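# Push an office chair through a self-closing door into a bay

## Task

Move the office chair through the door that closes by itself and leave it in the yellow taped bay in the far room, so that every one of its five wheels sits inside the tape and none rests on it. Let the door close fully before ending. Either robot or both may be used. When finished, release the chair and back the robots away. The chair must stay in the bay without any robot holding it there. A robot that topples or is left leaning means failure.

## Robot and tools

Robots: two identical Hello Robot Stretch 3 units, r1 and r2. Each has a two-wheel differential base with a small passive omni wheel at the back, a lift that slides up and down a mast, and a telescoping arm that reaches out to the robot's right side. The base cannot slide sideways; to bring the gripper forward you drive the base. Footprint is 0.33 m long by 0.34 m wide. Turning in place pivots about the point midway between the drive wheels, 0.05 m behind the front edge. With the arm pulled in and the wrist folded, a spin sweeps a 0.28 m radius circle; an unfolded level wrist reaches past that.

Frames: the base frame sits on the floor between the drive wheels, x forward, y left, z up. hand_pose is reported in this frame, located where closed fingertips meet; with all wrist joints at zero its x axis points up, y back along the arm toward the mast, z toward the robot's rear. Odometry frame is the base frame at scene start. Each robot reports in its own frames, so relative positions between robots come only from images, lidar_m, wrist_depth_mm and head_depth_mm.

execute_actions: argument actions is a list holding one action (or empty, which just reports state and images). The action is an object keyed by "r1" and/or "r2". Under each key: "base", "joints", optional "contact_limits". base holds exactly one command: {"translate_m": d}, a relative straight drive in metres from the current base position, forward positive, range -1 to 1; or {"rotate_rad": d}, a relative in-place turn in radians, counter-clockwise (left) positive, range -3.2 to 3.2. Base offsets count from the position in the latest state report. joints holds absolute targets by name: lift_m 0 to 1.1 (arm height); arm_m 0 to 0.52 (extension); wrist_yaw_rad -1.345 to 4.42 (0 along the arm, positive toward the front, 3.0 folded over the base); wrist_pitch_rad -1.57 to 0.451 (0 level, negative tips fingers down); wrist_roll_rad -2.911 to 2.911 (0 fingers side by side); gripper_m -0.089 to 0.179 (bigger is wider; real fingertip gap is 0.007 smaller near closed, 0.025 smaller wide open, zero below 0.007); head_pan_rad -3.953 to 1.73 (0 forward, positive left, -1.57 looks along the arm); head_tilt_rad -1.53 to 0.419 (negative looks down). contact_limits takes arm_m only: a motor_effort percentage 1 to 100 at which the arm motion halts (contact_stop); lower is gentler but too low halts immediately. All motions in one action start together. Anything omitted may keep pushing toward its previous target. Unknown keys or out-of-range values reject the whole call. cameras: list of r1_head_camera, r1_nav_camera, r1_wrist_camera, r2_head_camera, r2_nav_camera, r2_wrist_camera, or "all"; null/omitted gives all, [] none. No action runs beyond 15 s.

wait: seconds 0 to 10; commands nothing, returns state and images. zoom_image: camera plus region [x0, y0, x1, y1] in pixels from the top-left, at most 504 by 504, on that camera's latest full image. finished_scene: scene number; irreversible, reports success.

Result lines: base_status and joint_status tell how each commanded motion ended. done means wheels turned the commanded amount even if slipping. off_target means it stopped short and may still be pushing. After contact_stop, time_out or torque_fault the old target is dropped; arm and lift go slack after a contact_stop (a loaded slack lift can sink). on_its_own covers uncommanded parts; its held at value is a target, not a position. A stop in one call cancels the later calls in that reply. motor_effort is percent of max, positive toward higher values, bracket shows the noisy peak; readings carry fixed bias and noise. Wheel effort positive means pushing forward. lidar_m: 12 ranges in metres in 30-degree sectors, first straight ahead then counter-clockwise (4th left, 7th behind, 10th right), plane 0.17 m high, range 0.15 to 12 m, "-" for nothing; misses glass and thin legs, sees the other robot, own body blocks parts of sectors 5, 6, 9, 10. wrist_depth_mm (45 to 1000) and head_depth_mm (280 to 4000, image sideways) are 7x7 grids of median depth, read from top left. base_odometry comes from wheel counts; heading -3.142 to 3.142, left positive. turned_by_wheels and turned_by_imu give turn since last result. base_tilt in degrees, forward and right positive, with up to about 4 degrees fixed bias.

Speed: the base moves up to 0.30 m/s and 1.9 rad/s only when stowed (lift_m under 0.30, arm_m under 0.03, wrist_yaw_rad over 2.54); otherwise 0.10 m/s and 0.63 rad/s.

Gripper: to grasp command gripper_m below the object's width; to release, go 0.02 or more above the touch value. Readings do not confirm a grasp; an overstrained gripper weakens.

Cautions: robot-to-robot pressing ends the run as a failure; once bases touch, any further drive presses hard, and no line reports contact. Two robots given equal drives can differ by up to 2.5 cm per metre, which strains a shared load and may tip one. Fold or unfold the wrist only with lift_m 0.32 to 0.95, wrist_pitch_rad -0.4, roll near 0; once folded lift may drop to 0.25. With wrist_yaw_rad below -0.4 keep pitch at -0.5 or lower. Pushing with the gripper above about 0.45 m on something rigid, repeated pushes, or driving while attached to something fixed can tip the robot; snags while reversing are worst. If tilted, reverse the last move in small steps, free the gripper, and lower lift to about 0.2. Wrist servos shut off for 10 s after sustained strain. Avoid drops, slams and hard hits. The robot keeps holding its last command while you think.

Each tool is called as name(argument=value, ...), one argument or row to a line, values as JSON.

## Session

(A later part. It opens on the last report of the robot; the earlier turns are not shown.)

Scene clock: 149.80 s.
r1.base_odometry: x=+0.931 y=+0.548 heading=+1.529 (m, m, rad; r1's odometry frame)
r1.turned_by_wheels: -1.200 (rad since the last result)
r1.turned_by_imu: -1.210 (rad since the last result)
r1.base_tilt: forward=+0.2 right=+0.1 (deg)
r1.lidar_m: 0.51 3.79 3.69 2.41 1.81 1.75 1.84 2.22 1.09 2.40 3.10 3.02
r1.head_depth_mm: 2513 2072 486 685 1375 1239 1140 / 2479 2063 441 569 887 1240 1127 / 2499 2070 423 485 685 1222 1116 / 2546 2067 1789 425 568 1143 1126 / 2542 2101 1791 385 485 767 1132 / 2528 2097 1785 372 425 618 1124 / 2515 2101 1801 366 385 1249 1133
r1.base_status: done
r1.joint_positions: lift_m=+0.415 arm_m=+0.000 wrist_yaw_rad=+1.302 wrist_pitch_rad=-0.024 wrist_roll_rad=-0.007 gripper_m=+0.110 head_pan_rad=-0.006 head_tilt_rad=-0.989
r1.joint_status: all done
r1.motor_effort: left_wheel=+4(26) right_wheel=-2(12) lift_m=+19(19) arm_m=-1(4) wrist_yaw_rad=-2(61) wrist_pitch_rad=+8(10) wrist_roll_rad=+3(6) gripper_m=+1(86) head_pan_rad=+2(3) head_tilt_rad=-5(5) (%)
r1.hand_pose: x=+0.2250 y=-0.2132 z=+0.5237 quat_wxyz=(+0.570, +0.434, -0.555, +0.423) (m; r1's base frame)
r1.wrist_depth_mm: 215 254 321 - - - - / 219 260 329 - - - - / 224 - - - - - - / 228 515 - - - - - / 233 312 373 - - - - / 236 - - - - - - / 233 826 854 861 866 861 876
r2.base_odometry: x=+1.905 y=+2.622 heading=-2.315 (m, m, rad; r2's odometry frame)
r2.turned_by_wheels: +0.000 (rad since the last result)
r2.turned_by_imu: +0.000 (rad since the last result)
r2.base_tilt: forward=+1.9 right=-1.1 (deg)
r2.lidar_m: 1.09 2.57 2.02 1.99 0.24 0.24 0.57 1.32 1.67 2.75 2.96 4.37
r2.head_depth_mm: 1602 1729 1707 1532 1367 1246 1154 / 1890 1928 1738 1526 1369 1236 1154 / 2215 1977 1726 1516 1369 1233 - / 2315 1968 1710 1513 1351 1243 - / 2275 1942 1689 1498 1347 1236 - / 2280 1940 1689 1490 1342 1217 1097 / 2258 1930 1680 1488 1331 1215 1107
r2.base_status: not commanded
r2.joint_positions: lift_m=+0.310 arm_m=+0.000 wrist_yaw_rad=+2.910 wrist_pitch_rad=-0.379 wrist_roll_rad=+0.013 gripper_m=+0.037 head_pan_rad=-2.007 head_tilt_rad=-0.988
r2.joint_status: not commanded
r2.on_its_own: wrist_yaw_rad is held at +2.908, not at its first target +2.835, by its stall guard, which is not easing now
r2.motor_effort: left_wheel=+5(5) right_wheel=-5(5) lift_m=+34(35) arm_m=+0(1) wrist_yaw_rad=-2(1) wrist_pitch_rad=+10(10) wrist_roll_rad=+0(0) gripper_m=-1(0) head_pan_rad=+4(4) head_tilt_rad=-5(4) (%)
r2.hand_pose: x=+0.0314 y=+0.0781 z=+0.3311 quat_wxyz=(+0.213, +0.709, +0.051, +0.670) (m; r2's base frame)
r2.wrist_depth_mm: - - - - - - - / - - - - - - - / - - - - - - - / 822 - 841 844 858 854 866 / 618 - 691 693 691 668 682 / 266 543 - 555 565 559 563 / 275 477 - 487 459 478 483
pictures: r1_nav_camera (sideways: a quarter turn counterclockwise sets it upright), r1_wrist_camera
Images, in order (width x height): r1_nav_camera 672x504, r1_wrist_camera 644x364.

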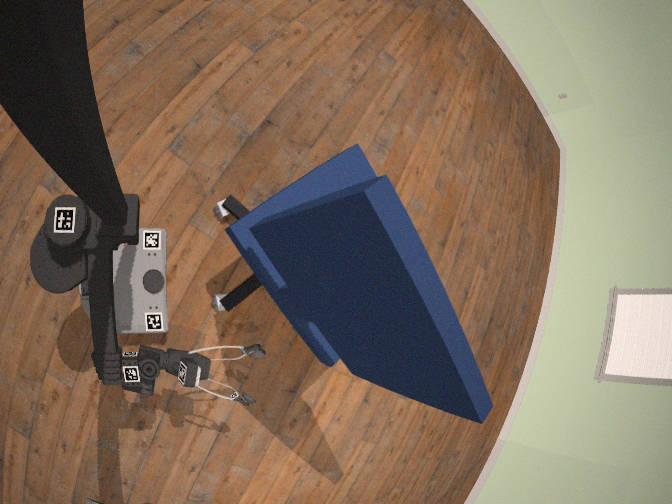

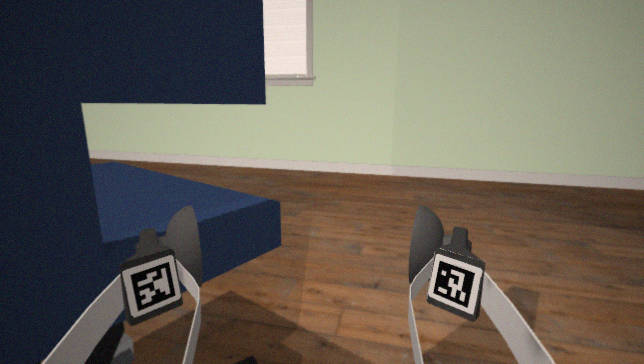

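execute_actions(
  actions=[
    {"r1":{"joints":{"gripper_m":0.17,"wrist_yaw_rad":2.0}}},
  ],
  cameras=[],
)

execute_actions(
  actions=[
    {"r1":{"base":{"translate_m":0.17}}},
  ],
  cameras=["r1_nav_camera","r1_wrist_camera"],
)

execute_actions(
  actions=[
    {"r1":{"joints":{"gripper_m":0.02}}},
  ],
  cameras=["r1_wrist_camera"],
)

Scene clock: 151.23 s.
r1.base_odometry: x=+0.931 y=+0.548 heading=+1.529 (m, m, rad; r1's odometry frame)
r1.turned_by_wheels: +0.000 (rad since the last result)
r1.turned_by_imu: +0.000 (rad since the last result)
r1.base_tilt: forward=+0.1 right=+0.1 (deg)
r1.lidar_m: 0.51 3.78 3.67 2.42 1.81 1.75 1.84 2.22 1.09 2.39 3.12 3.02
r1.head_depth_mm: 2504 2065 487 686 1370 1230 1123 / 2513 2077 441 568 884 1252 1130 / 2536 2081 424 486 683 1228 1124 / 2503 2074 1778 425 568 1143 1129 / 2521 2101 1791 384 485 764 1131 / 2556 2116 1789 371 424 618 1115 / 2546 2087 1787 366 385 1250 1132
r1.base_status: not commanded
r1.joint_positions: lift_m=+0.415 arm_m=+0.000 wrist_yaw_rad=+1.998 wrist_pitch_rad=-0.024 wrist_roll_rad=-0.007 gripper_m=+0.170 head_pan_rad=-0.006 head_tilt_rad=-0.989
r1.joint_status: all done
r1.motor_effort: left_wheel=+5(4) right_wheel=-2(2) lift_m=+19(19) arm_m=-1(1) wrist_yaw_rad=+3(3) wrist_pitch_rad=+9(9) wrist_roll_rad=+3(3) gripper_m=-1(91) head_pan_rad=+2(2) head_tilt_rad=-5(5) (%)
r1.hand_pose: x=+0.2113 y=-0.0394 z=+0.5238 quat_wxyz=(+0.391, +0.597, -0.374, +0.592) (m; r1's base frame)
r1.wrist_depth_mm: 198 204 216 229 247 263 284 / - 210 223 237 253 275 296 / - - - 287 265 - - / - - 522 296 277 - - / - 309 312 276 289 344 - / - 245 257 278 300 - - / 776 251 683 703 851 838 866
r2.base_odometry: x=+1.905 y=+2.622 heading=-2.315 (m, m, rad; r2's odometry frame)
r2.turned_by_wheels: +0.000 (rad since the last result)
r2.turned_by_imu: +0.000 (rad since the last result)
r2.base_tilt: forward=+1.8 right=-1.1 (deg)
r2.lidar_m: 1.09 2.57 2.03 2.00 0.24 0.24 0.57 1.32 1.67 2.75 2.95 4.36
r2.head_depth_mm: 1605 1726 1711 1536 1373 1248 1151 / 1892 1940 1726 1525 1365 1235 1160 / 2211 1977 1718 1516 1361 1236 - / 2324 1966 1706 1518 1352 1242 - / 2294 1945 1700 1500 1349 1239 - / 2282 1938 1693 1491 1339 1220 1098 / 2247 1926 1677 1490 1334 1209 1110
r2.base_status: not commanded
r2.joint_positions: lift_m=+0.310 arm_m=+0.000 wrist_yaw_rad=+2.910 wrist_pitch_rad=-0.379 wrist_roll_rad=+0.013 gripper_m=+0.037 head_pan_rad=-2.007 head_tilt_rad=-0.988
r2.joint_status: not commanded
r2.on_its_own: wrist_yaw_rad is held at +2.908, not at its first target +2.835, by its stall guard, which is not easing now
r2.motor_effort: left_wheel=+5(5) right_wheel=-5(5) lift_m=+35(34) arm_m=+0(0) wrist_yaw_rad=-1(1) wrist_pitch_rad=+10(10) wrist_roll_rad=+0(0) gripper_m=+1(1) head_pan_rad=+4(4) head_tilt_rad=-5(3) (%)
r2.hand_pose: x=+0.0314 y=+0.0781 z=+0.3311 quat_wxyz=(+0.213, +0.709, +0.051, +0.670) (m; r2's base frame)
r2.wrist_depth_mm: - - - - - - - / - - - - - - - / - - - - - - - / 833 - 833 850 847 882 879 / 623 - 687 689 691 675 682 / 266 544 - 547 565 561 563 / 276 479 - 483 461 473 481
pictures: none
No camera images: the call's "cameras" was empty. Leave "cameras" out to get every camera's image.

Scene clock: 154.10 s.
r1.base_odometry: x=+0.938 y=+0.718 heading=+1.529 (m, m, rad; r1's odometry frame)
r1.turned_by_wheels: +0.000 (rad since the last result)
r1.turned_by_imu: +0.000 (rad since the last result)
r1.base_tilt: forward=+0.2 right=+0.1 (deg)
r1.lidar_m: 0.34 0.34 3.60 2.61 1.95 1.90 1.99 2.31 1.16 2.42 2.96 2.87
r1.head_depth_mm: 2480 2073 1777 1548 359 1203 1127 / 2489 2065 1772 1553 327 524 1139 / 2525 2098 1767 1569 322 359 1024 / 2522 2084 1781 984 874 299 528 / 2523 2093 1793 988 877 291 375 / 2529 2102 1803 1571 881 791 314 / 2554 2096 1799 1553 878 789 -
r1.base_status: done
r1.joint_positions: lift_m=+0.415 arm_m=+0.000 wrist_yaw_rad=+1.998 wrist_pitch_rad=-0.023 wrist_roll_rad=-0.007 gripper_m=+0.170 head_pan_rad=-0.006 head_tilt_rad=-0.989
r1.joint_status: not commanded
r1.motor_effort: left_wheel=+4(11) right_wheel=-2(2) lift_m=+19(19) arm_m=-1(1) wrist_yaw_rad=+1(2) wrist_pitch_rad=+8(9) wrist_roll_rad=+3(3) gripper_m=+1(0) head_pan_rad=+2(2) head_tilt_rad=-5(5) (%)
r1.hand_pose: x=+0.2113 y=-0.0394 z=+0.5239 quat_wxyz=(+0.391, +0.597, -0.374, +0.592) (m; r1's base frame)
r1.wrist_depth_mm: 84 87 92 98 105 112 122 / 86 89 95 101 109 117 127 / - 95 98 105 - - - / - 99 102 109 - - - / 334 102 105 113 316 - - / - 105 110 118 224 - 240 / 164 162 114 123 173 170 175
r2.base_odometry: x=+1.905 y=+2.622 heading=-2.315 (m, m, rad; r2's odometry frame)
r2.turned_by_wheels: +0.000 (rad since the last result)
r2.turned_by_imu: +0.000 (rad since the last result)
r2.base_tilt: forward=+1.8 right=-1.1 (deg)
r2.lidar_m: 1.15 2.57 2.02 2.00 0.24 0.24 0.57 1.32 1.67 2.75 2.96 4.38
r2.head_depth_mm: 1622 1723 1711 1533 1376 1241 1149 / 1876 1942 1730 1529 1366 1238 1153 / 2205 1976 1714 1517 1357 1233 - / 2303 1958 1716 1512 1356 1248 - / 2289 1949 1694 1499 1347 1231 - / 2266 1937 1674 1501 1337 1218 1097 / 2242 1920 1672 1487 1339 1208 1109
r2.base_status: not commanded
r2.joint_positions: lift_m=+0.310 arm_m=+0.000 wrist_yaw_rad=+2.910 wrist_pitch_rad=-0.379 wrist_roll_rad=+0.013 gripper_m=+0.037 head_pan_rad=-2.007 head_tilt_rad=-0.988
r2.joint_status: not commanded
r2.on_its_own: wrist_yaw_rad is held at +2.908, not at its first target +2.835, by its stall guard, which is not easing now
r2.motor_effort: left_wheel=+6(4) right_wheel=-5(5) lift_m=+34(35) arm_m=+0(0) wrist_yaw_rad=-2(1) wrist_pitch_rad=+9(10) wrist_roll_rad=+0(0) gripper_m=+0(0) head_pan_rad=+4(4) head_tilt_rad=-5(5) (%)
r2.hand_pose: x=+0.0314 y=+0.0781 z=+0.3311 quat_wxyz=(+0.213, +0.709, +0.051, +0.670) (m; r2's base frame)
r2.wrist_depth_mm: - - - - - - - / - - - - - - - / - - - - - - - / 814 - 846 850 841 866 870 / 627 - 703 698 682 682 686 / 267 543 - 550 566 556 569 / 277 480 - 484 457 476 482
pictures: r1_nav_camera (sideways: a quarter turn counterclockwise sets it upright), r1_wrist_camera
Images, in order (width x height): r1_nav_camera 672x504, r1_wrist_camera 644x364.

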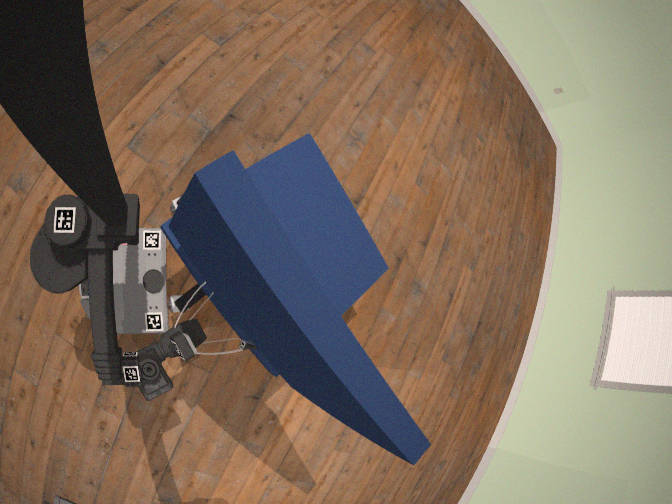

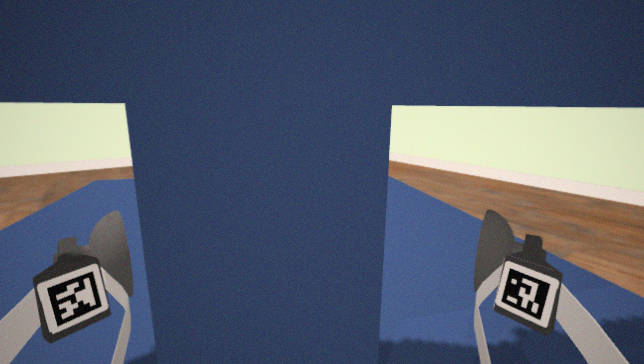

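Scene clock: 156.10 s.
r1.base_odometry: x=+0.938 y=+0.718 heading=+1.529 (m, m, rad; r1's odometry frame)
r1.turned_by_wheels: +0.000 (rad since the last result)
r1.turned_by_imu: +0.000 (rad since the last result)
r1.base_tilt: forward=+0.1 right=+0.0 (deg)
r1.lidar_m: 0.34 0.34 3.60 2.61 1.95 1.90 1.99 2.31 1.16 2.42 2.96 2.87
r1.head_depth_mm: 2511 2060 1771 362 403 1220 1126 / 2514 2075 1783 1564 327 594 1141 / 2491 2064 1774 1548 322 337 1027 / 2519 2081 1778 984 874 295 482 / 2501 2094 1776 986 879 295 338 / 2520 2093 1779 1558 881 792 - / 2529 2108 1815 1568 879 787 951
r1.base_status: not commanded
r1.joint_positions: lift_m=+0.415 arm_m=+0.000 wrist_yaw_rad=+1.985 wrist_pitch_rad=-0.023 wrist_roll_rad=-0.006 gripper_m=+0.022 head_pan_rad=-0.006 head_tilt_rad=-0.989
r1.joint_status: all done
r1.motor_effort: left_wheel=+4(6) right_wheel=+0(2) lift_m=+19(19) arm_m=-1(1) wrist_yaw_rad=+12(12) wrist_pitch_rad=+8(8) wrist_roll_rad=+3(3) gripper_m=-30(100) head_pan_rad=+3(2) head_tilt_rad=-4(5) (%)
r1.hand_pose: x=+0.2126 y=-0.0423 z=+0.5239 quat_wxyz=(+0.395, +0.595, -0.378, +0.590) (m; r1's base frame)
r1.wrist_depth_mm: - 84 91 100 110 123 139 / - 86 94 103 114 128 146 / - - 99 107 119 - - / - 520 103 111 124 - - / 308 311 105 115 127 346 - / 220 233 109 120 132 224 225 / 179 165 117 125 142 174 195
r2.base_odometry: x=+1.905 y=+2.622 heading=-2.315 (m, m, rad; r2's odometry frame)
r2.turned_by_wheels: +0.000 (rad since the last result)
r2.turned_by_imu: +0.000 (rad since the last result)
r2.base_tilt: forward=+1.8 right=-1.1 (deg)
r2.lidar_m: 1.15 2.58 2.01 1.99 0.24 0.24 0.57 1.32 1.67 2.76 2.95 4.38
r2.head_depth_mm: 1611 1737 1709 1538 1374 1244 1154 / 1886 1932 1723 1527 1366 1238 1159 / 2206 1962 1717 1513 1359 1235 - / 2328 1958 1705 1512 1356 1245 - / 2299 1949 1701 1498 1346 1239 - / 2263 1949 1685 1491 1337 1219 1094 / 2251 1902 1666 1489 1330 1209 1109
r2.base_status: not commanded
r2.joint_positions: lift_m=+0.310 arm_m=+0.000 wrist_yaw_rad=+2.910 wrist_pitch_rad=-0.379 wrist_roll_rad=+0.013 gripper_m=+0.037 head_pan_rad=-2.007 head_tilt_rad=-0.988
r2.joint_status: not commanded
r2.on_its_own: wrist_yaw_rad is held at +2.908, not at its first target +2.835, by its stall guard, which is not easing now
r2.motor_effort: left_wheel=+5(5) right_wheel=-5(5) lift_m=+34(35) arm_m=+0(0) wrist_yaw_rad=-2(1) wrist_pitch_rad=+10(10) wrist_roll_rad=+0(0) gripper_m=+0(1) head_pan_rad=+4(4) head_tilt_rad=-2(4) (%)
r2.hand_pose: x=+0.0314 y=+0.0781 z=+0.3311 quat_wxyz=(+0.213, +0.709, +0.051, +0.670) (m; r2's base frame)
r2.wrist_depth_mm: - - - - - - - / - - - - - - - / - - - - - - - / 825 - 843 849 845 863 885 / 633 - 693 693 683 674 677 / 266 546 - 550 559 558 563 / 276 479 - 486 461 480 481
pictures: r1_wrist_camera
Images, in order (width x height): r1_wrist_camera 644x364.

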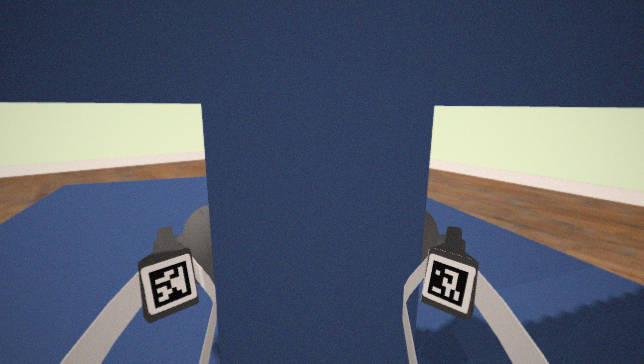

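execute_actions(
  actions=[
    {"r1":{"base":{"rotate_rad":-0.4}}},
  ],
  cameras=[],
)

execute_actions(
  actions=[
    {"r1":{"base":{"rotate_rad":-0.4}}},
  ],
  cameras=["r1_nav_camera","r1_wrist_camera"],
)

Scene clock: 157.80 s.
r1.base_odometry: x=+0.938 y=+0.718 heading=+1.129 (m, m, rad; r1's odometry frame)
r1.turned_by_wheels: -0.399 (rad since the last result)
r1.turned_by_imu: -0.401 (rad since the last result)
r1.base_tilt: forward=+0.0 right=+0.2 (deg)
r1.lidar_m: 2.87 0.30 3.62 3.60 2.35 1.91 1.90 2.09 2.25 1.16 2.46 2.89
r1.head_depth_mm: 2462 2062 432 1529 1377 1240 1127 / 2525 2080 1741 369 1315 1237 1136 / 2525 2073 1787 1554 323 318 1111 / 2507 2096 1788 1560 876 292 398 / 2544 2096 1800 1560 878 788 - / 2496 2102 1786 1563 878 788 727 / 2520 2127 1796 1561 877 791 716
r1.base_status: done
r1.joint_positions: lift_m=+0.415 arm_m=+0.000 wrist_yaw_rad=+2.067 wrist_pitch_rad=-0.022 wrist_roll_rad=-0.006 gripper_m=+0.029 head_pan_rad=-0.006 head_tilt_rad=-0.989
r1.joint_status: not commanded
r1.on_its_own: gripper_m is held at +0.030, not at your +0.020, by its stall guard, which is still easing; wrist_yaw_rad is at rest, and its effort (-55) is outside its rest range (-12 to +12)
r1.motor_effort: left_wheel=+17(20) right_wheel=-8(14) lift_m=+19(19) arm_m=-1(1) wrist_yaw_rad=-55(55) wrist_pitch_rad=+8(8) wrist_roll_rad=+3(3) gripper_m=-6(32) head_pan_rad=+2(2) head_tilt_rad=-4(5) (%)
r1.hand_pose: x=+0.2035 y=-0.0235 z=+0.5241 quat_wxyz=(+0.370, +0.609, -0.354, +0.605) (m; r1's base frame)
r1.wrist_depth_mm: - 78 91 108 135 177 - / - 80 94 112 140 187 - / - - 99 117 - - - / - 520 102 121 - - - / 310 340 107 125 272 - - / 222 - 111 131 178 255 - / 180 169 115 137 191 819 875
r2.base_odometry: x=+1.905 y=+2.622 heading=-2.315 (m, m, rad; r2's odometry frame)
r2.turned_by_wheels: +0.000 (rad since the last result)
r2.turned_by_imu: +0.000 (rad since the last result)
r2.base_tilt: forward=+1.8 right=-1.1 (deg)
r2.lidar_m: 1.15 2.56 2.02 1.99 0.24 0.24 0.57 1.32 1.67 2.75 2.95 4.38
r2.head_depth_mm: 1612 1724 1709 1536 1376 1241 1152 / 1886 1917 1725 1535 1373 1233 1162 / 2202 1979 1717 1512 1363 1233 - / 2302 1970 1707 1510 1351 1246 - / 2296 1957 1706 1503 1349 1237 - / 2267 1929 1690 1495 1341 1217 1096 / 2243 1930 1678 1484 1332 1212 1109
r2.base_status: not commanded
r2.joint_positions: lift_m=+0.310 arm_m=+0.000 wrist_yaw_rad=+2.910 wrist_pitch_rad=-0.379 wrist_roll_rad=+0.013 gripper_m=+0.037 head_pan_rad=-2.007 head_tilt_rad=-0.988
r2.joint_status: not commanded
r2.on_its_own: wrist_yaw_rad is held at +2.908, not at its first target +2.835, by its stall guard, which is not easing now
r2.motor_effort: left_wheel=+5(5) right_wheel=-5(5) lift_m=+34(34) arm_m=+0(0) wrist_yaw_rad=-3(1) wrist_pitch_rad=+10(10) wrist_roll_rad=+0(0) gripper_m=+0(0) head_pan_rad=+4(4) head_tilt_rad=-4(3) (%)
r2.hand_pose: x=+0.0314 y=+0.0781 z=+0.3311 quat_wxyz=(+0.213, +0.709, +0.051, +0.670) (m; r2's base frame)
r2.wrist_depth_mm: - - - - - - - / - - - - - - - / - - - - - - - / 820 - 835 852 864 865 879 / 624 - 689 695 683 683 679 / 266 543 - 553 568 565 568 / 276 481 - 485 458 479 484
pictures: none
No camera images: the call's "cameras" was empty. Leave "cameras" out to get every camera's image.

Scene clock: 160.03 s.
r1.base_odometry: x=+0.938 y=+0.718 heading=+0.730 (m, m, rad; r1's odometry frame)
r1.turned_by_wheels: -0.400 (rad since the last result)
r1.turned_by_imu: -0.395 (rad since the last result)
r1.base_tilt: forward=+0.1 right=+0.0 (deg)
r1.lidar_m: 2.87 0.30 3.40 3.58 3.61 2.16 1.90 1.90 2.24 1.25 1.16 2.64
r1.head_depth_mm: 2491 2067 1740 1555 1367 1239 1128 / 2486 2084 423 375 1331 1233 1132 / 2500 2074 1776 1493 324 450 1084 / 2500 2063 1780 1561 864 292 430 / 2517 2092 1794 1562 878 786 - / 2532 2114 1792 1567 878 790 726 / 2518 2117 1789 1562 885 792 716
r1.base_status: done
r1.joint_positions: lift_m=+0.415 arm_m=+0.000 wrist_yaw_rad=+2.118 wrist_pitch_rad=-0.022 wrist_roll_rad=-0.007 gripper_m=+0.038 head_pan_rad=-0.006 head_tilt_rad=-0.990
r1.joint_status: not commanded
r1.on_its_own: wrist_yaw_rad is held at +2.084, not at your +2.000, by its stall guard, which is still easing; gripper_m is held at +0.036, not at your +0.020, by its stall guard, which is not easing now
r1.motor_effort: left_wheel=+5(39) right_wheel=-5(24) lift_m=+19(19) arm_m=+0(0) wrist_yaw_rad=-28(78) wrist_pitch_rad=+8(8) wrist_roll_rad=+3(3) gripper_m=-23(29) head_pan_rad=+2(2) head_tilt_rad=-6(6) (%)
r1.hand_pose: x=+0.1970 y=-0.0121 z=+0.5241 quat_wxyz=(+0.355, +0.618, -0.338, +0.615) (m; r1's base frame)
r1.wrist_depth_mm: - 77 89 106 130 169 - / - 79 92 110 136 178 - / - - 98 114 - - - / - - 102 118 - - - / 311 336 106 123 146 - - / 221 235 109 128 151 255 - / 180 165 116 133 183 277 863
r2.base_odometry: x=+1.905 y=+2.622 heading=-2.315 (m, m, rad; r2's odometry frame)
r2.turned_by_wheels: +0.000 (rad since the last result)
r2.turned_by_imu: +0.000 (rad since the last result)
r2.base_tilt: forward=+1.7 right=-1.1 (deg)
r2.lidar_m: 1.15 2.57 2.02 1.99 0.24 0.24 0.57 1.32 1.67 2.75 2.96 1.29
r2.head_depth_mm: 1605 1730 1706 1536 1373 1245 1154 / 1890 1945 1731 1529 1367 1242 1155 / 2202 1988 1720 1516 1363 1233 - / 2310 1958 1702 1510 1353 1245 - / 2297 1948 1691 1499 1351 1232 - / 2267 1933 1682 1486 1342 1216 1099 / 2246 1920 1681 1481 1336 1213 1106
r2.base_status: not commanded
r2.joint_positions: lift_m=+0.310 arm_m=+0.000 wrist_yaw_rad=+2.910 wrist_pitch_rad=-0.379 wrist_roll_rad=+0.013 gripper_m=+0.037 head_pan_rad=-2.007 head_tilt_rad=-0.988
r2.joint_status: not commanded
r2.on_its_own: wrist_yaw_rad is held at +2.908, not at its first target +2.835, by its stall guard, which is not easing now
r2.motor_effort: left_wheel=+5(4) right_wheel=-4(5) lift_m=+35(35) arm_m=+1(0) wrist_yaw_rad=-2(1) wrist_pitch_rad=+10(10) wrist_roll_rad=+0(1) gripper_m=+0(1) head_pan_rad=+4(4) head_tilt_rad=-4(4) (%)
r2.hand_pose: x=+0.0314 y=+0.0781 z=+0.3311 quat_wxyz=(+0.213, +0.709, +0.051, +0.670) (m; r2's base frame)
r2.wrist_depth_mm: - - - - - - - / - - - - - - - / - - - - - - - / 819 - 832 844 857 863 876 / 629 - 683 690 690 671 684 / 266 548 - 552 567 562 565 / 275 478 - 482 458 476 477
pictures: r1_nav_camera (sideways: a quarter turn counterclockwise sets it upright), r1_wrist_camera
Images, in order (width x height): r1_nav_camera 672x504, r1_wrist_camera 644x364.

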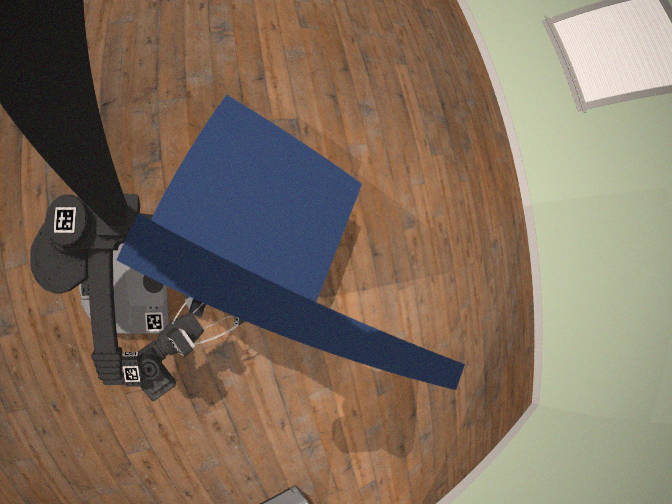

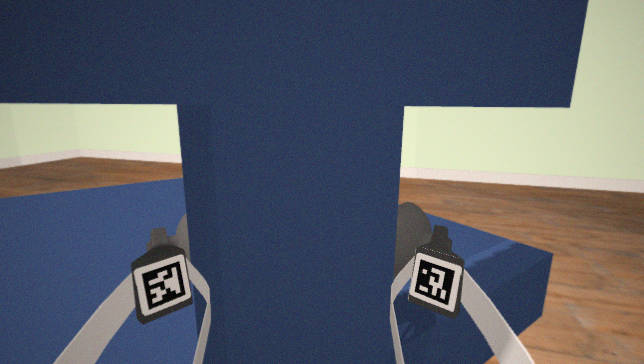

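execute_actions(
  actions=[
    {"r1":{"base":{"rotate_rad":-0.55}}},
  ],
  cameras=[],
)

execute_actions(
  actions=[
    {"r1":{"base":{"translate_m":1}}},
  ],
  cameras=[],
)

execute_actions(
  actions=[
    {"r1":{"base":{"translate_m":0.31}}},
  ],
  cameras=["r2_nav_camera"],
)

execute_actions(
  actions=[
    {"r1":{"base":{"rotate_rad":-1.28}},"r2":{"joints":{"head_pan_rad":-2.4}}},
  ],
  cameras=["r1_nav_camera","r2_nav_camera"],
)

Scene clock: 162.23 s.
r1.base_odometry: x=+0.938 y=+0.718 heading=+0.180 (m, m, rad; r1's odometry frame)
r1.turned_by_wheels: -0.549 (rad since the last result)
r1.turned_by_imu: -0.546 (rad since the last result)
r1.base_tilt: forward=+0.2 right=+0.0 (deg)
r1.lidar_m: 2.62 0.30 2.88 3.39 3.61 3.58 2.19 1.90 1.90 2.23 1.25 1.16
r1.head_depth_mm: 2342 2071 1768 1545 1363 1234 1126 / 2445 2070 422 524 1353 1242 1123 / 2491 2079 1790 362 339 1188 1099 / 2515 2060 1783 1555 323 296 464 / 2492 2094 1780 1552 877 301 - / 2540 2105 1796 1559 878 787 725 / 2533 2103 1787 1567 879 789 716
r1.base_status: done
r1.joint_positions: lift_m=+0.415 arm_m=+0.000 wrist_yaw_rad=+2.214 wrist_pitch_rad=-0.020 wrist_roll_rad=-0.007 gripper_m=+0.038 head_pan_rad=-0.006 head_tilt_rad=-0.990
r1.joint_status: not commanded
r1.on_its_own: wrist_yaw_rad is held at +2.204, not at your +2.000, by its stall guard, which is not easing now; gripper_m is held at +0.036, not at your +0.020, by its stall guard, which is not easing now
r1.motor_effort: left_wheel=+15(57) right_wheel=-12(34) lift_m=+19(19) arm_m=+0(0) wrist_yaw_rad=-8(44) wrist_pitch_rad=+8(8) wrist_roll_rad=+3(3) gripper_m=-21(25) head_pan_rad=+3(2) head_tilt_rad=-4(4) (%)
r1.hand_pose: x=+0.1833 y=+0.0081 z=+0.5246 quat_wxyz=(+0.324, +0.633, -0.309, +0.631) (m; r1's base frame)
r1.wrist_depth_mm: - 81 92 107 128 159 211 / - 83 95 111 133 168 - / - - 101 115 - - - / - - 105 119 - - - / 312 313 108 123 144 - - / 222 236 112 129 149 241 - / 181 166 119 134 179 230 863
r2.base_odometry: x=+1.905 y=+2.622 heading=-2.315 (m, m, rad; r2's odometry frame)
r2.turned_by_wheels: +0.000 (rad since the last result)
r2.turned_by_imu: +0.000 (rad since the last result)
r2.base_tilt: forward=+1.7 right=-1.1 (deg)
r2.lidar_m: 1.15 2.56 2.02 2.00 0.24 0.24 0.57 1.32 1.67 2.75 2.94 1.15
r2.head_depth_mm: 1606 1732 1709 1533 1376 1245 1152 / 1882 1936 1732 1526 1373 1237 1158 / 2203 1975 1710 1512 1358 1232 - / 2292 1958 1703 1508 1356 1245 - / 2283 1951 1699 1501 1348 1233 - / 2294 1934 1697 1495 1340 1216 1099 / 2257 1924 1678 1485 1331 1204 1107
r2.base_status: not commanded
r2.joint_positions: lift_m=+0.310 arm_m=+0.000 wrist_yaw_rad=+2.910 wrist_pitch_rad=-0.379 wrist_roll_rad=+0.013 gripper_m=+0.037 head_pan_rad=-2.007 head_tilt_rad=-0.988
r2.joint_status: not commanded
r2.on_its_own: wrist_yaw_rad is held at +2.908, not at its first target +2.835, by its stall guard, which is not easing now
r2.motor_effort: left_wheel=+4(5) right_wheel=-5(5) lift_m=+35(35) arm_m=+0(0) wrist_yaw_rad=-2(1) wrist_pitch_rad=+10(10) wrist_roll_rad=+0(0) gripper_m=+0(0) head_pan_rad=+4(4) head_tilt_rad=-4(4) (%)
r2.hand_pose: x=+0.0314 y=+0.0781 z=+0.3311 quat_wxyz=(+0.213, +0.709, +0.051, +0.670) (m; r2's base frame)
r2.wrist_depth_mm: - - - - - - - / - - - - - - - / - - - - - - - / 813 - 833 838 849 863 868 / 623 - 685 702 693 681 684 / 267 542 - 544 566 565 567 / 275 479 - 480 462 478 477
pictures: none
No camera images: the call's "cameras" was empty. Leave "cameras" out to get every camera's image.

Scene clock: 173.20 s.
r1.base_odometry: x=+1.922 y=+0.897 heading=+0.180 (m, m, rad; r1's odometry frame)
r1.turned_by_wheels: +0.000 (rad since the last result)
r1.turned_by_imu: -0.004 (rad since the last result)
r1.base_tilt: forward=+0.1 right=+0.1 (deg)
r1.lidar_m: 1.80 0.30 2.16 2.51 4.30 4.31 3.03 2.62 2.63 0.75 1.40 1.55
r1.head_depth_mm: 1629 1844 1696 1531 1378 1235 1124 / 1759 1975 1740 369 1312 1241 1130 / 1923 2059 1779 1524 322 390 1085 / 2132 2084 1777 1558 873 293 412 / 2364 2087 1788 1558 875 788 - / 2360 2104 1784 1562 877 790 726 / 2212 2102 1796 1578 878 791 717
r1.base_status: done
r1.joint_positions: lift_m=+0.415 arm_m=+0.000 wrist_yaw_rad=+2.195 wrist_pitch_rad=-0.023 wrist_roll_rad=-0.007 gripper_m=+0.041 head_pan_rad=-0.006 head_tilt_rad=-0.990
r1.joint_status: not commanded
r1.on_its_own: wrist_yaw_rad is held at +2.204, not at your +2.000, by its stall guard, which is not easing now; gripper_m is held at +0.040, not at your +0.020, by its stall guard, which is not easing now
r1.motor_effort: left_wheel=+8(32) right_wheel=+1(9) lift_m=+19(19) arm_m=-3(3) wrist_yaw_rad=+8(11) wrist_pitch_rad=+9(8) wrist_roll_rad=+3(3) gripper_m=-23(23) head_pan_rad=+2(2) head_tilt_rad=-4(5) (%)
r1.hand_pose: x=+0.1860 y=+0.0040 z=+0.5239 quat_wxyz=(+0.331, +0.631, -0.313, +0.628) (m; r1's base frame)
r1.wrist_depth_mm: - 73 82 94 111 135 172 / - 74 85 98 116 141 183 / - - 92 101 121 - - / - - 96 105 126 - - / 308 311 98 109 129 - - / 221 234 102 114 132 225 257 / 175 168 109 119 144 188 793
r2.base_odometry: x=+1.905 y=+2.622 heading=-2.315 (m, m, rad; r2's odometry frame)
r2.turned_by_wheels: +0.000 (rad since the last result)
r2.turned_by_imu: +0.001 (rad since the last result)
r2.base_tilt: forward=+1.8 right=-1.0 (deg)
r2.lidar_m: 4.74 2.58 2.03 1.99 0.24 0.24 0.57 1.32 1.67 2.75 0.75 4.36
r2.head_depth_mm: 1609 1737 1717 1540 1376 1244 1149 / 1893 1929 1726 1523 1366 1236 1156 / 2208 1970 1713 1519 1359 1231 - / 2295 1969 1704 1512 1353 1246 - / 2284 1945 1698 1503 1343 1235 - / 2277 1942 1688 1493 1340 1215 1098 / 2242 1935 1669 1460 1332 1211 1107
r2.base_status: not commanded
r2.joint_positions: lift_m=+0.310 arm_m=+0.000 wrist_yaw_rad=+2.910 wrist_pitch_rad=-0.379 wrist_roll_rad=+0.013 gripper_m=+0.037 head_pan_rad=-2.007 head_tilt_rad=-0.988
r2.joint_status: not commanded
r2.on_its_own: wrist_yaw_rad is held at +2.908, not at its first target +2.835, by its stall guard, which is not easing now
r2.motor_effort: left_wheel=+4(5) right_wheel=-5(5) lift_m=+34(35) arm_m=+0(0) wrist_yaw_rad=-1(2) wrist_pitch_rad=+10(10) wrist_roll_rad=+0(0) gripper_m=+1(0) head_pan_rad=+3(3) head_tilt_rad=-4(3) (%)
r2.hand_pose: x=+0.0314 y=+0.0781 z=+0.3311 quat_wxyz=(+0.213, +0.709, +0.051, +0.670) (m; r2's base frame)
r2.wrist_depth_mm: - - - - - - - / - - - - - - - / - - - - - - - / 826 - 831 847 852 866 867 / 630 - 688 698 689 675 687 / 266 540 - 555 568 560 569 / 275 475 - 484 461 478 480
pictures: none
No camera images: the call's "cameras" was empty. Leave "cameras" out to get every camera's image.

Scene clock: 177.23 s.
r1.base_odometry: x=+2.227 y=+0.953 heading=+0.180 (m, m, rad; r1's odometry frame)
r1.turned_by_wheels: +0.000 (rad since the last result)
r1.turned_by_imu: -0.001 (rad since the last result)
r1.base_tilt: forward=+0.1 right=+0.1 (deg)
r1.lidar_m: 1.55 0.30 1.93 2.25 4.02 4.52 3.28 2.84 0.85 1.13 1.32 1.31
r1.head_depth_mm: 1395 1575 1673 1520 1382 1232 1124 / 1510 1742 1739 369 1316 1239 1122 / 1663 1916 1779 1529 322 389 1087 / 1823 2022 1786 1553 875 293 413 / 2048 2073 1780 1571 879 788 - / 2152 2089 1781 1570 876 790 726 / 1990 2078 1786 1568 878 788 720
r1.base_status: done
r1.joint_positions: lift_m=+0.415 arm_m=+0.000 wrist_yaw_rad=+2.195 wrist_pitch_rad=-0.023 wrist_roll_rad=-0.007 gripper_m=+0.041 head_pan_rad=-0.006 head_tilt_rad=-0.990
r1.joint_status: not commanded
r1.on_its_own: wrist_yaw_rad is held at +2.204, not at your +2.000, by its stall guard, which is not easing now; gripper_m is held at +0.040, not at your +0.020, by its stall guard, which is not easing now
r1.motor_effort: left_wheel=+8(20) right_wheel=+2(5) lift_m=+19(18) arm_m=-3(3) wrist_yaw_rad=+8(8) wrist_pitch_rad=+8(8) wrist_roll_rad=+3(3) gripper_m=-23(23) head_pan_rad=+2(2) head_tilt_rad=-5(5) (%)
r1.hand_pose: x=+0.1860 y=+0.0040 z=+0.5239 quat_wxyz=(+0.331, +0.631, -0.313, +0.628) (m; r1's base frame)
r1.wrist_depth_mm: - 73 82 94 111 134 171 / - 75 85 98 115 141 182 / - - 92 101 120 - - / - - 96 105 126 - - / 308 311 98 109 129 - - / 220 233 102 114 132 226 255 / 175 168 109 119 144 187 801
r2.base_odometry: x=+1.905 y=+2.622 heading=-2.315 (m, m, rad; r2's odometry frame)
r2.turned_by_wheels: +0.000 (rad since the last result)
r2.turned_by_imu: +0.000 (rad since the last result)
r2.base_tilt: forward=+1.8 right=-1.2 (deg)
r2.lidar_m: 4.72 2.57 2.03 2.00 0.24 0.24 0.57 1.32 1.67 0.85 0.95 4.40
r2.head_depth_mm: 1607 1718 1716 1544 1376 1242 1151 / 1876 1941 1721 1521 1374 1240 1159 / 2217 1977 1712 1525 1361 1232 - / 2319 1970 1708 1510 1353 1244 - / 2294 1951 1697 1502 1348 1239 - / 2258 1939 1685 1499 1338 1218 1100 / 2163 1172 1587 1461 1324 1207 1110
r2.base_status: not commanded
r2.joint_positions: lift_m=+0.310 arm_m=+0.000 wrist_yaw_rad=+2.910 wrist_pitch_rad=-0.379 wrist_roll_rad=+0.013 gripper_m=+0.037 head_pan_rad=-2.007 head_tilt_rad=-0.988
r2.joint_status: not commanded
r2.on_its_own: wrist_yaw_rad is held at +2.908, not at its first target +2.835, by its stall guard, which is not easing now
r2.motor_effort: left_wheel=+4(5) right_wheel=-5(5) lift_m=+34(34) arm_m=+0(1) wrist_yaw_rad=-2(1) wrist_pitch_rad=+10(9) wrist_roll_rad=+0(0) gripper_m=+0(0) head_pan_rad=+3(4) head_tilt_rad=-4(4) (%)
r2.hand_pose: x=+0.0314 y=+0.0781 z=+0.3311 quat_wxyz=(+0.213, +0.709, +0.051, +0.670) (m; r2's base frame)
r2.wrist_depth_mm: - - - - - - - / - - - - - - - / - - - - - - - / 824 - 839 843 854 864 873 / 632 - 695 694 694 677 680 / 267 543 - 552 566 554 560 / 277 477 - 489 458 479 480
pictures: r2_nav_camera (sideways: a quarter turn counterclockwise sets it upright)
Images, in order (width x height): r2_nav_camera 672x504.

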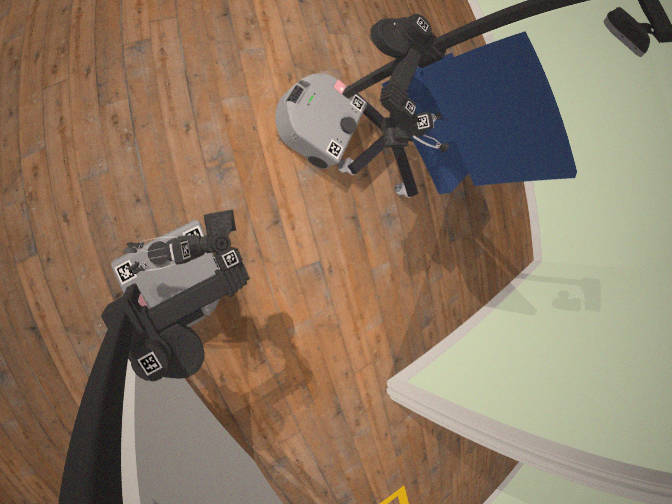

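Scene clock: 180.20 s.
r1.base_odometry: x=+2.227 y=+0.953 heading=-1.099 (m, m, rad; r1's odometry frame)
r1.turned_by_wheels: -1.279 (rad since the last result)
r1.turned_by_imu: -1.155 (rad since the last result)
r1.base_tilt: forward=+0.0 right=+0.1 (deg)
r1.lidar_m: 1.54 0.29 1.46 1.92 1.92 2.14 3.43 4.52 3.47 2.87 0.85 1.10
r1.head_depth_mm: 1389 1529 1686 1527 1370 1235 1125 / 2484 1959 430 1490 1374 1236 1127 / 2462 2071 1732 362 338 1188 1136 / 2488 2056 1783 1554 322 294 495 / 2499 2104 1781 1557 874 535 - / 2511 2077 1759 1550 874 787 726 / 2432 1387 1607 1564 877 788 716
r1.base_status: done
r1.joint_positions: lift_m=+0.415 arm_m=+0.000 wrist_yaw_rad=+2.221 wrist_pitch_rad=-0.019 wrist_roll_rad=-0.005 gripper_m=+0.041 head_pan_rad=-0.003 head_tilt_rad=-0.994
r1.joint_status: not commanded
r1.on_its_own: wrist_yaw_rad is held at +2.204, not at your +2.000, by its stall guard, which is not easing now; gripper_m is held at +0.040, not at your +0.020, by its stall guard, which is not easing now; wrist_yaw_rad is at rest, and its effort (-14) is outside its rest range (-12 to +12)
r1.motor_effort: left_wheel=+12(83) right_wheel=-11(53) lift_m=+21(21) arm_m=-1(3) wrist_yaw_rad=-14(14) wrist_pitch_rad=+7(10) wrist_roll_rad=+2(3) gripper_m=-19(22) head_pan_rad=+1(2) head_tilt_rad=-4(5) (%)
r1.hand_pose: x=+0.1821 y=+0.0097 z=+0.5247 quat_wxyz=(+0.321, +0.635, -0.307, +0.632) (m; r1's base frame)
r1.wrist_depth_mm: - 79 91 107 131 167 - / - 81 94 111 136 176 - / - - 101 115 - - - / - - 104 119 - - - / 315 316 108 124 145 - - / 223 238 112 129 151 249 - / 181 166 118 134 183 242 872
r2.base_odometry: x=+1.905 y=+2.622 heading=-2.315 (m, m, rad; r2's odometry frame)
r2.turned_by_wheels: +0.000 (rad since the last result)
r2.turned_by_imu: +0.000 (rad since the last result)
r2.base_tilt: forward=+1.9 right=-1.1 (deg)
r2.lidar_m: 4.73 2.57 2.02 2.00 0.24 0.24 0.57 1.32 1.67 0.85 2.95 4.37
r2.head_depth_mm: 2371 2002 1746 1538 1375 1241 885 / 1337 1920 1734 1526 1366 1245 - / 1351 1556 1712 1517 1357 1235 - / 1503 1749 1702 1510 1354 1242 - / 1694 1871 1701 1500 1345 1239 - / 1921 1940 1687 1494 1342 1214 - / 2149 1927 1682 1489 1333 1214 1106
r2.base_status: not commanded
r2.joint_positions: lift_m=+0.310 arm_m=+0.000 wrist_yaw_rad=+2.910 wrist_pitch_rad=-0.379 wrist_roll_rad=+0.013 gripper_m=+0.037 head_pan_rad=-2.393 head_tilt_rad=-0.988
r2.joint_status: all done
r2.on_its_own: wrist_yaw_rad is held at +2.908, not at its first target +2.835, by its stall guard, which is not easing now
r2.motor_effort: left_wheel=+4(5) right_wheel=-5(5) lift_m=+34(34) arm_m=+1(0) wrist_yaw_rad=-2(2) wrist_pitch_rad=+10(10) wrist_roll_rad=+0(0) gripper_m=+0(1) head_pan_rad=-4(35) head_tilt_rad=-4(4) (%)
r2.hand_pose: x=+0.0314 y=+0.0781 z=+0.3311 quat_wxyz=(+0.213, +0.709, +0.051, +0.670) (m; r2's base frame)
r2.wrist_depth_mm: - - - - - - - / - - - - - - - / - - - - - - - / 831 - 837 836 864 870 863 / 631 - 693 700 683 682 684 / 267 541 - 551 565 564 557 / 275 475 - 486 458 479 480
pictures: r1_nav_camera (sideways: a quarter turn counterclockwise sets it upright), r2_nav_camera (sideways: a quarter turn counterclockwise sets it upright)
Images, in order (width x height): r1_nav_camera 672x504, r2_nav_camera 672x504.

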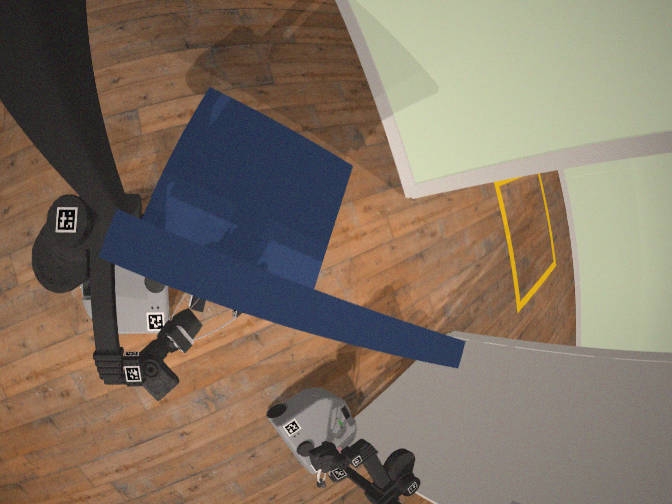

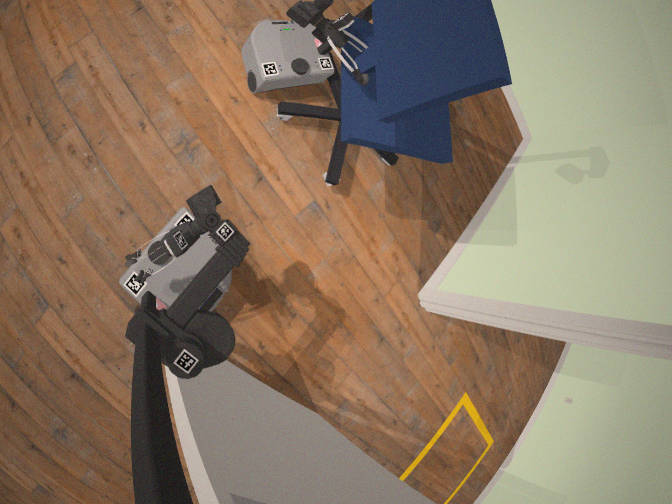

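execute_actions(
  actions=[
    {"r1":{"base":{"rotate_rad":-0.15}}},
  ],
  cameras=[],
)

execute_actions(
  actions=[
    {"r1":{"base":{"translate_m":0.9}},"r2":{"joints":{"head_pan_rad":-2.9}}},
  ],
  cameras=["r1_nav_camera","r2_nav_camera"],
)

Scene clock: 181.40 s.
r1.base_odometry: x=+2.227 y=+0.953 heading=-1.248 (m, m, rad; r1's odometry frame)
r1.turned_by_wheels: -0.149 (rad since the last result)
r1.turned_by_imu: -0.149 (rad since the last result)
r1.base_tilt: forward=+0.1 right=+0.1 (deg)
r1.lidar_m: 1.34 0.29 1.38 1.94 1.95 2.02 2.85 4.52 3.91 2.93 0.85 0.85
r1.head_depth_mm: 1208 1355 1537 1551 1346 1236 1119 / 1329 1521 430 1487 1375 1235 1122 / 1567 1762 1740 362 338 1191 1132 / 2506 2056 1771 1550 322 294 497 / 2506 2071 1777 1557 875 534 - / 2531 2103 1785 1555 877 786 724 / 2542 2090 1799 1567 878 788 716
r1.base_status: done
r1.joint_positions: lift_m=+0.415 arm_m=+0.000 wrist_yaw_rad=+2.222 wrist_pitch_rad=-0.019 wrist_roll_rad=-0.005 gripper_m=+0.041 head_pan_rad=-0.003 head_tilt_rad=-0.994
r1.joint_status: not commanded
r1.on_its_own: wrist_yaw_rad is held at +2.204, not at your +2.000, by its stall guard, which is not easing now; gripper_m is held at +0.040, not at your +0.020, by its stall guard, which is not easing now; wrist_yaw_rad is at rest, and its effort (-14) is outside its rest range (-12 to +12)
r1.motor_effort: left_wheel=+13(40) right_wheel=-11(24) lift_m=+21(21) arm_m=+0(0) wrist_yaw_rad=-14(14) wrist_pitch_rad=+7(7) wrist_roll_rad=+2(2) gripper_m=-20(20) head_pan_rad=+1(1) head_tilt_rad=-3(3) (%)
r1.hand_pose: x=+0.1821 y=+0.0098 z=+0.5248 quat_wxyz=(+0.321, +0.635, -0.307, +0.632) (m; r1's base frame)
r1.wrist_depth_mm: - 79 91 107 130 167 972 / - 81 94 111 136 176 - / - - 101 115 - - - / - - 104 119 - - - / 313 317 108 124 145 - - / 223 237 112 129 151 249 - / 181 166 118 134 183 243 851
r2.base_odometry: x=+1.905 y=+2.622 heading=-2.315 (m, m, rad; r2's odometry frame)
r2.turned_by_wheels: +0.000 (rad since the last result)
r2.turned_by_imu: +0.000 (rad since the last result)
r2.base_tilt: forward=+1.8 right=-1.1 (deg)
r2.lidar_m: 4.71 2.57 2.02 2.00 0.24 0.24 0.57 1.32 1.67 0.84 2.95 4.39
r2.head_depth_mm: 2355 2004 1743 1534 1373 1241 882 / 1338 1911 1733 1524 1365 1246 - / 1353 1557 1717 1524 1359 1234 - / 1500 1745 1713 1512 1352 1240 - / 1690 1868 1693 1495 1346 1242 - / 1929 1930 1684 1496 1341 1218 - / 2155 1917 1577 1460 1314 1206 1105
r2.base_status: not commanded
r2.joint_positions: lift_m=+0.310 arm_m=+0.000 wrist_yaw_rad=+2.910 wrist_pitch_rad=-0.379 wrist_roll_rad=+0.013 gripper_m=+0.037 head_pan_rad=-2.393 head_tilt_rad=-0.988
r2.joint_status: not commanded
r2.on_its_own: wrist_yaw_rad is held at +2.908, not at its first target +2.835, by its stall guard, which is not easing now
r2.motor_effort: left_wheel=+5(5) right_wheel=-5(5) lift_m=+34(35) arm_m=+0(0) wrist_yaw_rad=-1(2) wrist_pitch_rad=+10(10) wrist_roll_rad=+0(1) gripper_m=+0(0) head_pan_rad=-4(5) head_tilt_rad=-4(4) (%)
r2.hand_pose: x=+0.0314 y=+0.0781 z=+0.3311 quat_wxyz=(+0.213, +0.709, +0.051, +0.670) (m; r2's base frame)
r2.wrist_depth_mm: - - - - - - - / - - - - - - - / - - - - - - - / 814 - 834 830 856 865 886 / 629 - 686 701 683 683 696 / 266 549 - 551 564 559 560 / 276 479 - 479 461 475 481
pictures: none
No camera images: the call's "cameras" was empty. Leave "cameras" out to get every camera's image.

Scene clock: 191.37 s.
r1.base_odometry: x=+2.512 y=+0.099 heading=-1.248 (m, m, rad; r1's odometry frame)
r1.turned_by_wheels: +0.000 (rad since the last result)
r1.turned_by_imu: -0.003 (rad since the last result)
r1.base_tilt: forward=+0.1 right=-0.1 (deg)
r1.lidar_m: 0.65 0.29 0.64 0.76 2.34 2.46 3.47 5.33 0.66 0.55 0.51 0.52
r1.head_depth_mm: 571 639 704 839 992 1182 1122 / 705 778 413 374 1126 1240 1131 / 2458 2060 1763 1210 321 359 1092 / 2492 2083 1780 1557 872 292 - / 2521 2063 1786 1567 874 787 - / 2524 2082 1785 1549 874 788 715 / 2524 2086 1792 1564 878 787 715
r1.base_status: done
r1.joint_positions: lift_m=+0.415 arm_m=+0.000 wrist_yaw_rad=+2.202 wrist_pitch_rad=-0.023 wrist_roll_rad=-0.005 gripper_m=+0.041 head_pan_rad=-0.003 head_tilt_rad=-0.994
r1.joint_status: not commanded
r1.on_its_own: wrist_yaw_rad is held at +2.204, not at your +2.000, by its stall guard, which is not easing now; gripper_m is held at +0.040, not at your +0.020, by its stall guard, which is not easing now
r1.motor_effort: left_wheel=+4(34) right_wheel=+0(8) lift_m=+21(21) arm_m=-3(3) wrist_yaw_rad=+2(19) wrist_pitch_rad=+8(8) wrist_roll_rad=+2(2) gripper_m=-23(23) head_pan_rad=+1(1) head_tilt_rad=-2(4) (%)
r1.hand_pose: x=+0.1851 y=+0.0054 z=+0.5239 quat_wxyz=(+0.328, +0.632, -0.312, +0.628) (m; r1's base frame)
r1.wrist_depth_mm: - 69 79 92 111 140 190 / - 70 81 95 116 148 204 / 549 - 89 99 121 - 494 / 556 627 92 102 127 - 452 / 309 311 95 107 129 - 451 / 220 234 99 111 132 232 415 / 180 172 108 116 146 196 438
r2.base_odometry: x=+1.905 y=+2.622 heading=-2.315 (m, m, rad; r2's odometry frame)
r2.turned_by_wheels: +0.000 (rad since the last result)
r2.turned_by_imu: +0.001 (rad since the last result)
r2.base_tilt: forward=+1.9 right=-1.1 (deg)
r2.lidar_m: 4.73 2.57 2.02 2.00 0.24 0.24 0.57 0.65 1.67 2.75 2.95 4.38
r2.head_depth_mm: 2349 1035 869 747 655 586 1123 / 2359 1987 1729 1289 1044 854 - / 766 980 1690 1518 1354 1272 - / 732 868 1112 1502 1357 1249 - / 708 832 990 1430 1312 1237 - / 685 800 919 846 1196 1228 - / 661 768 1005 784 1167 1215 1116
r2.base_status: not commanded
r2.joint_positions: lift_m=+0.310 arm_m=+0.000 wrist_yaw_rad=+2.910 wrist_pitch_rad=-0.379 wrist_roll_rad=+0.013 gripper_m=+0.037 head_pan_rad=-2.893 head_tilt_rad=-0.988
r2.joint_status: all done
r2.on_its_own: wrist_yaw_rad is held at +2.908, not at its first target +2.835, by its stall guard, which is not easing now
r2.motor_effort: left_wheel=+4(4) right_wheel=-5(4) lift_m=+35(34) arm_m=+1(1) wrist_yaw_rad=-2(1) wrist_pitch_rad=+10(10) wrist_roll_rad=+0(0) gripper_m=-1(0) head_pan_rad=-4(40) head_tilt_rad=-4(4) (%)
r2.hand_pose: x=+0.0314 y=+0.0781 z=+0.3311 quat_wxyz=(+0.213, +0.709, +0.051, +0.670) (m; r2's base frame)
r2.wrist_depth_mm: - - - - - - - / - - - - - - - / - - - - - - - / 822 - 849 851 848 871 863 / 619 - 694 690 684 678 678 / 267 546 - 546 563 569 564 / 275 477 - 486 459 478 479
pictures: r1_nav_camera (sideways: a quarter turn counterclockwise sets it upright), r2_nav_camera (sideways: a quarter turn counterclockwise sets it upright)
Images, in order (width x height): r1_nav_camera 672x504, r2_nav_camera 672x504.

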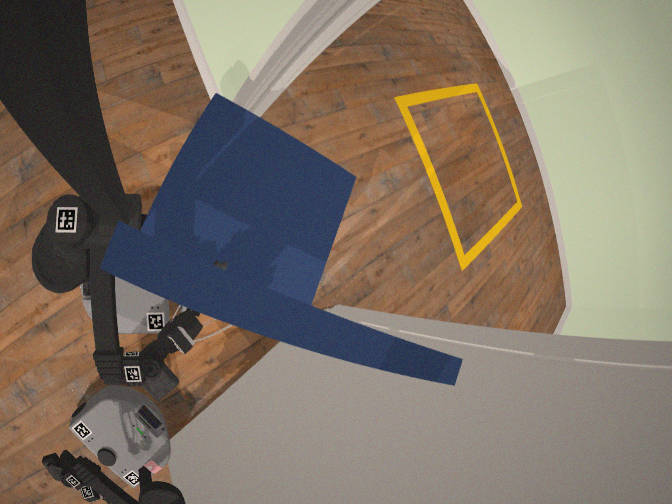

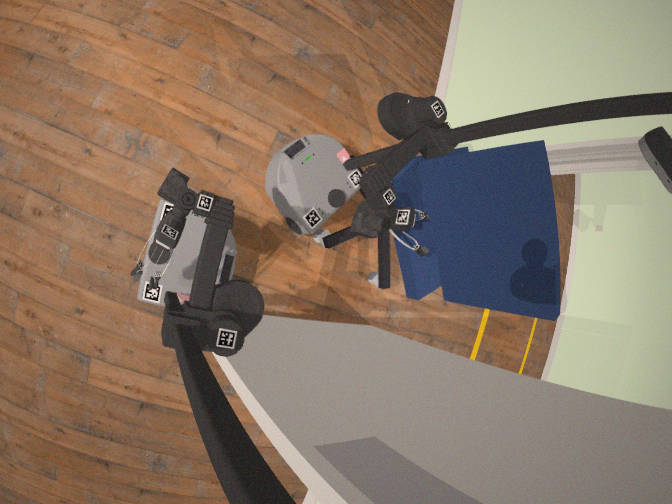

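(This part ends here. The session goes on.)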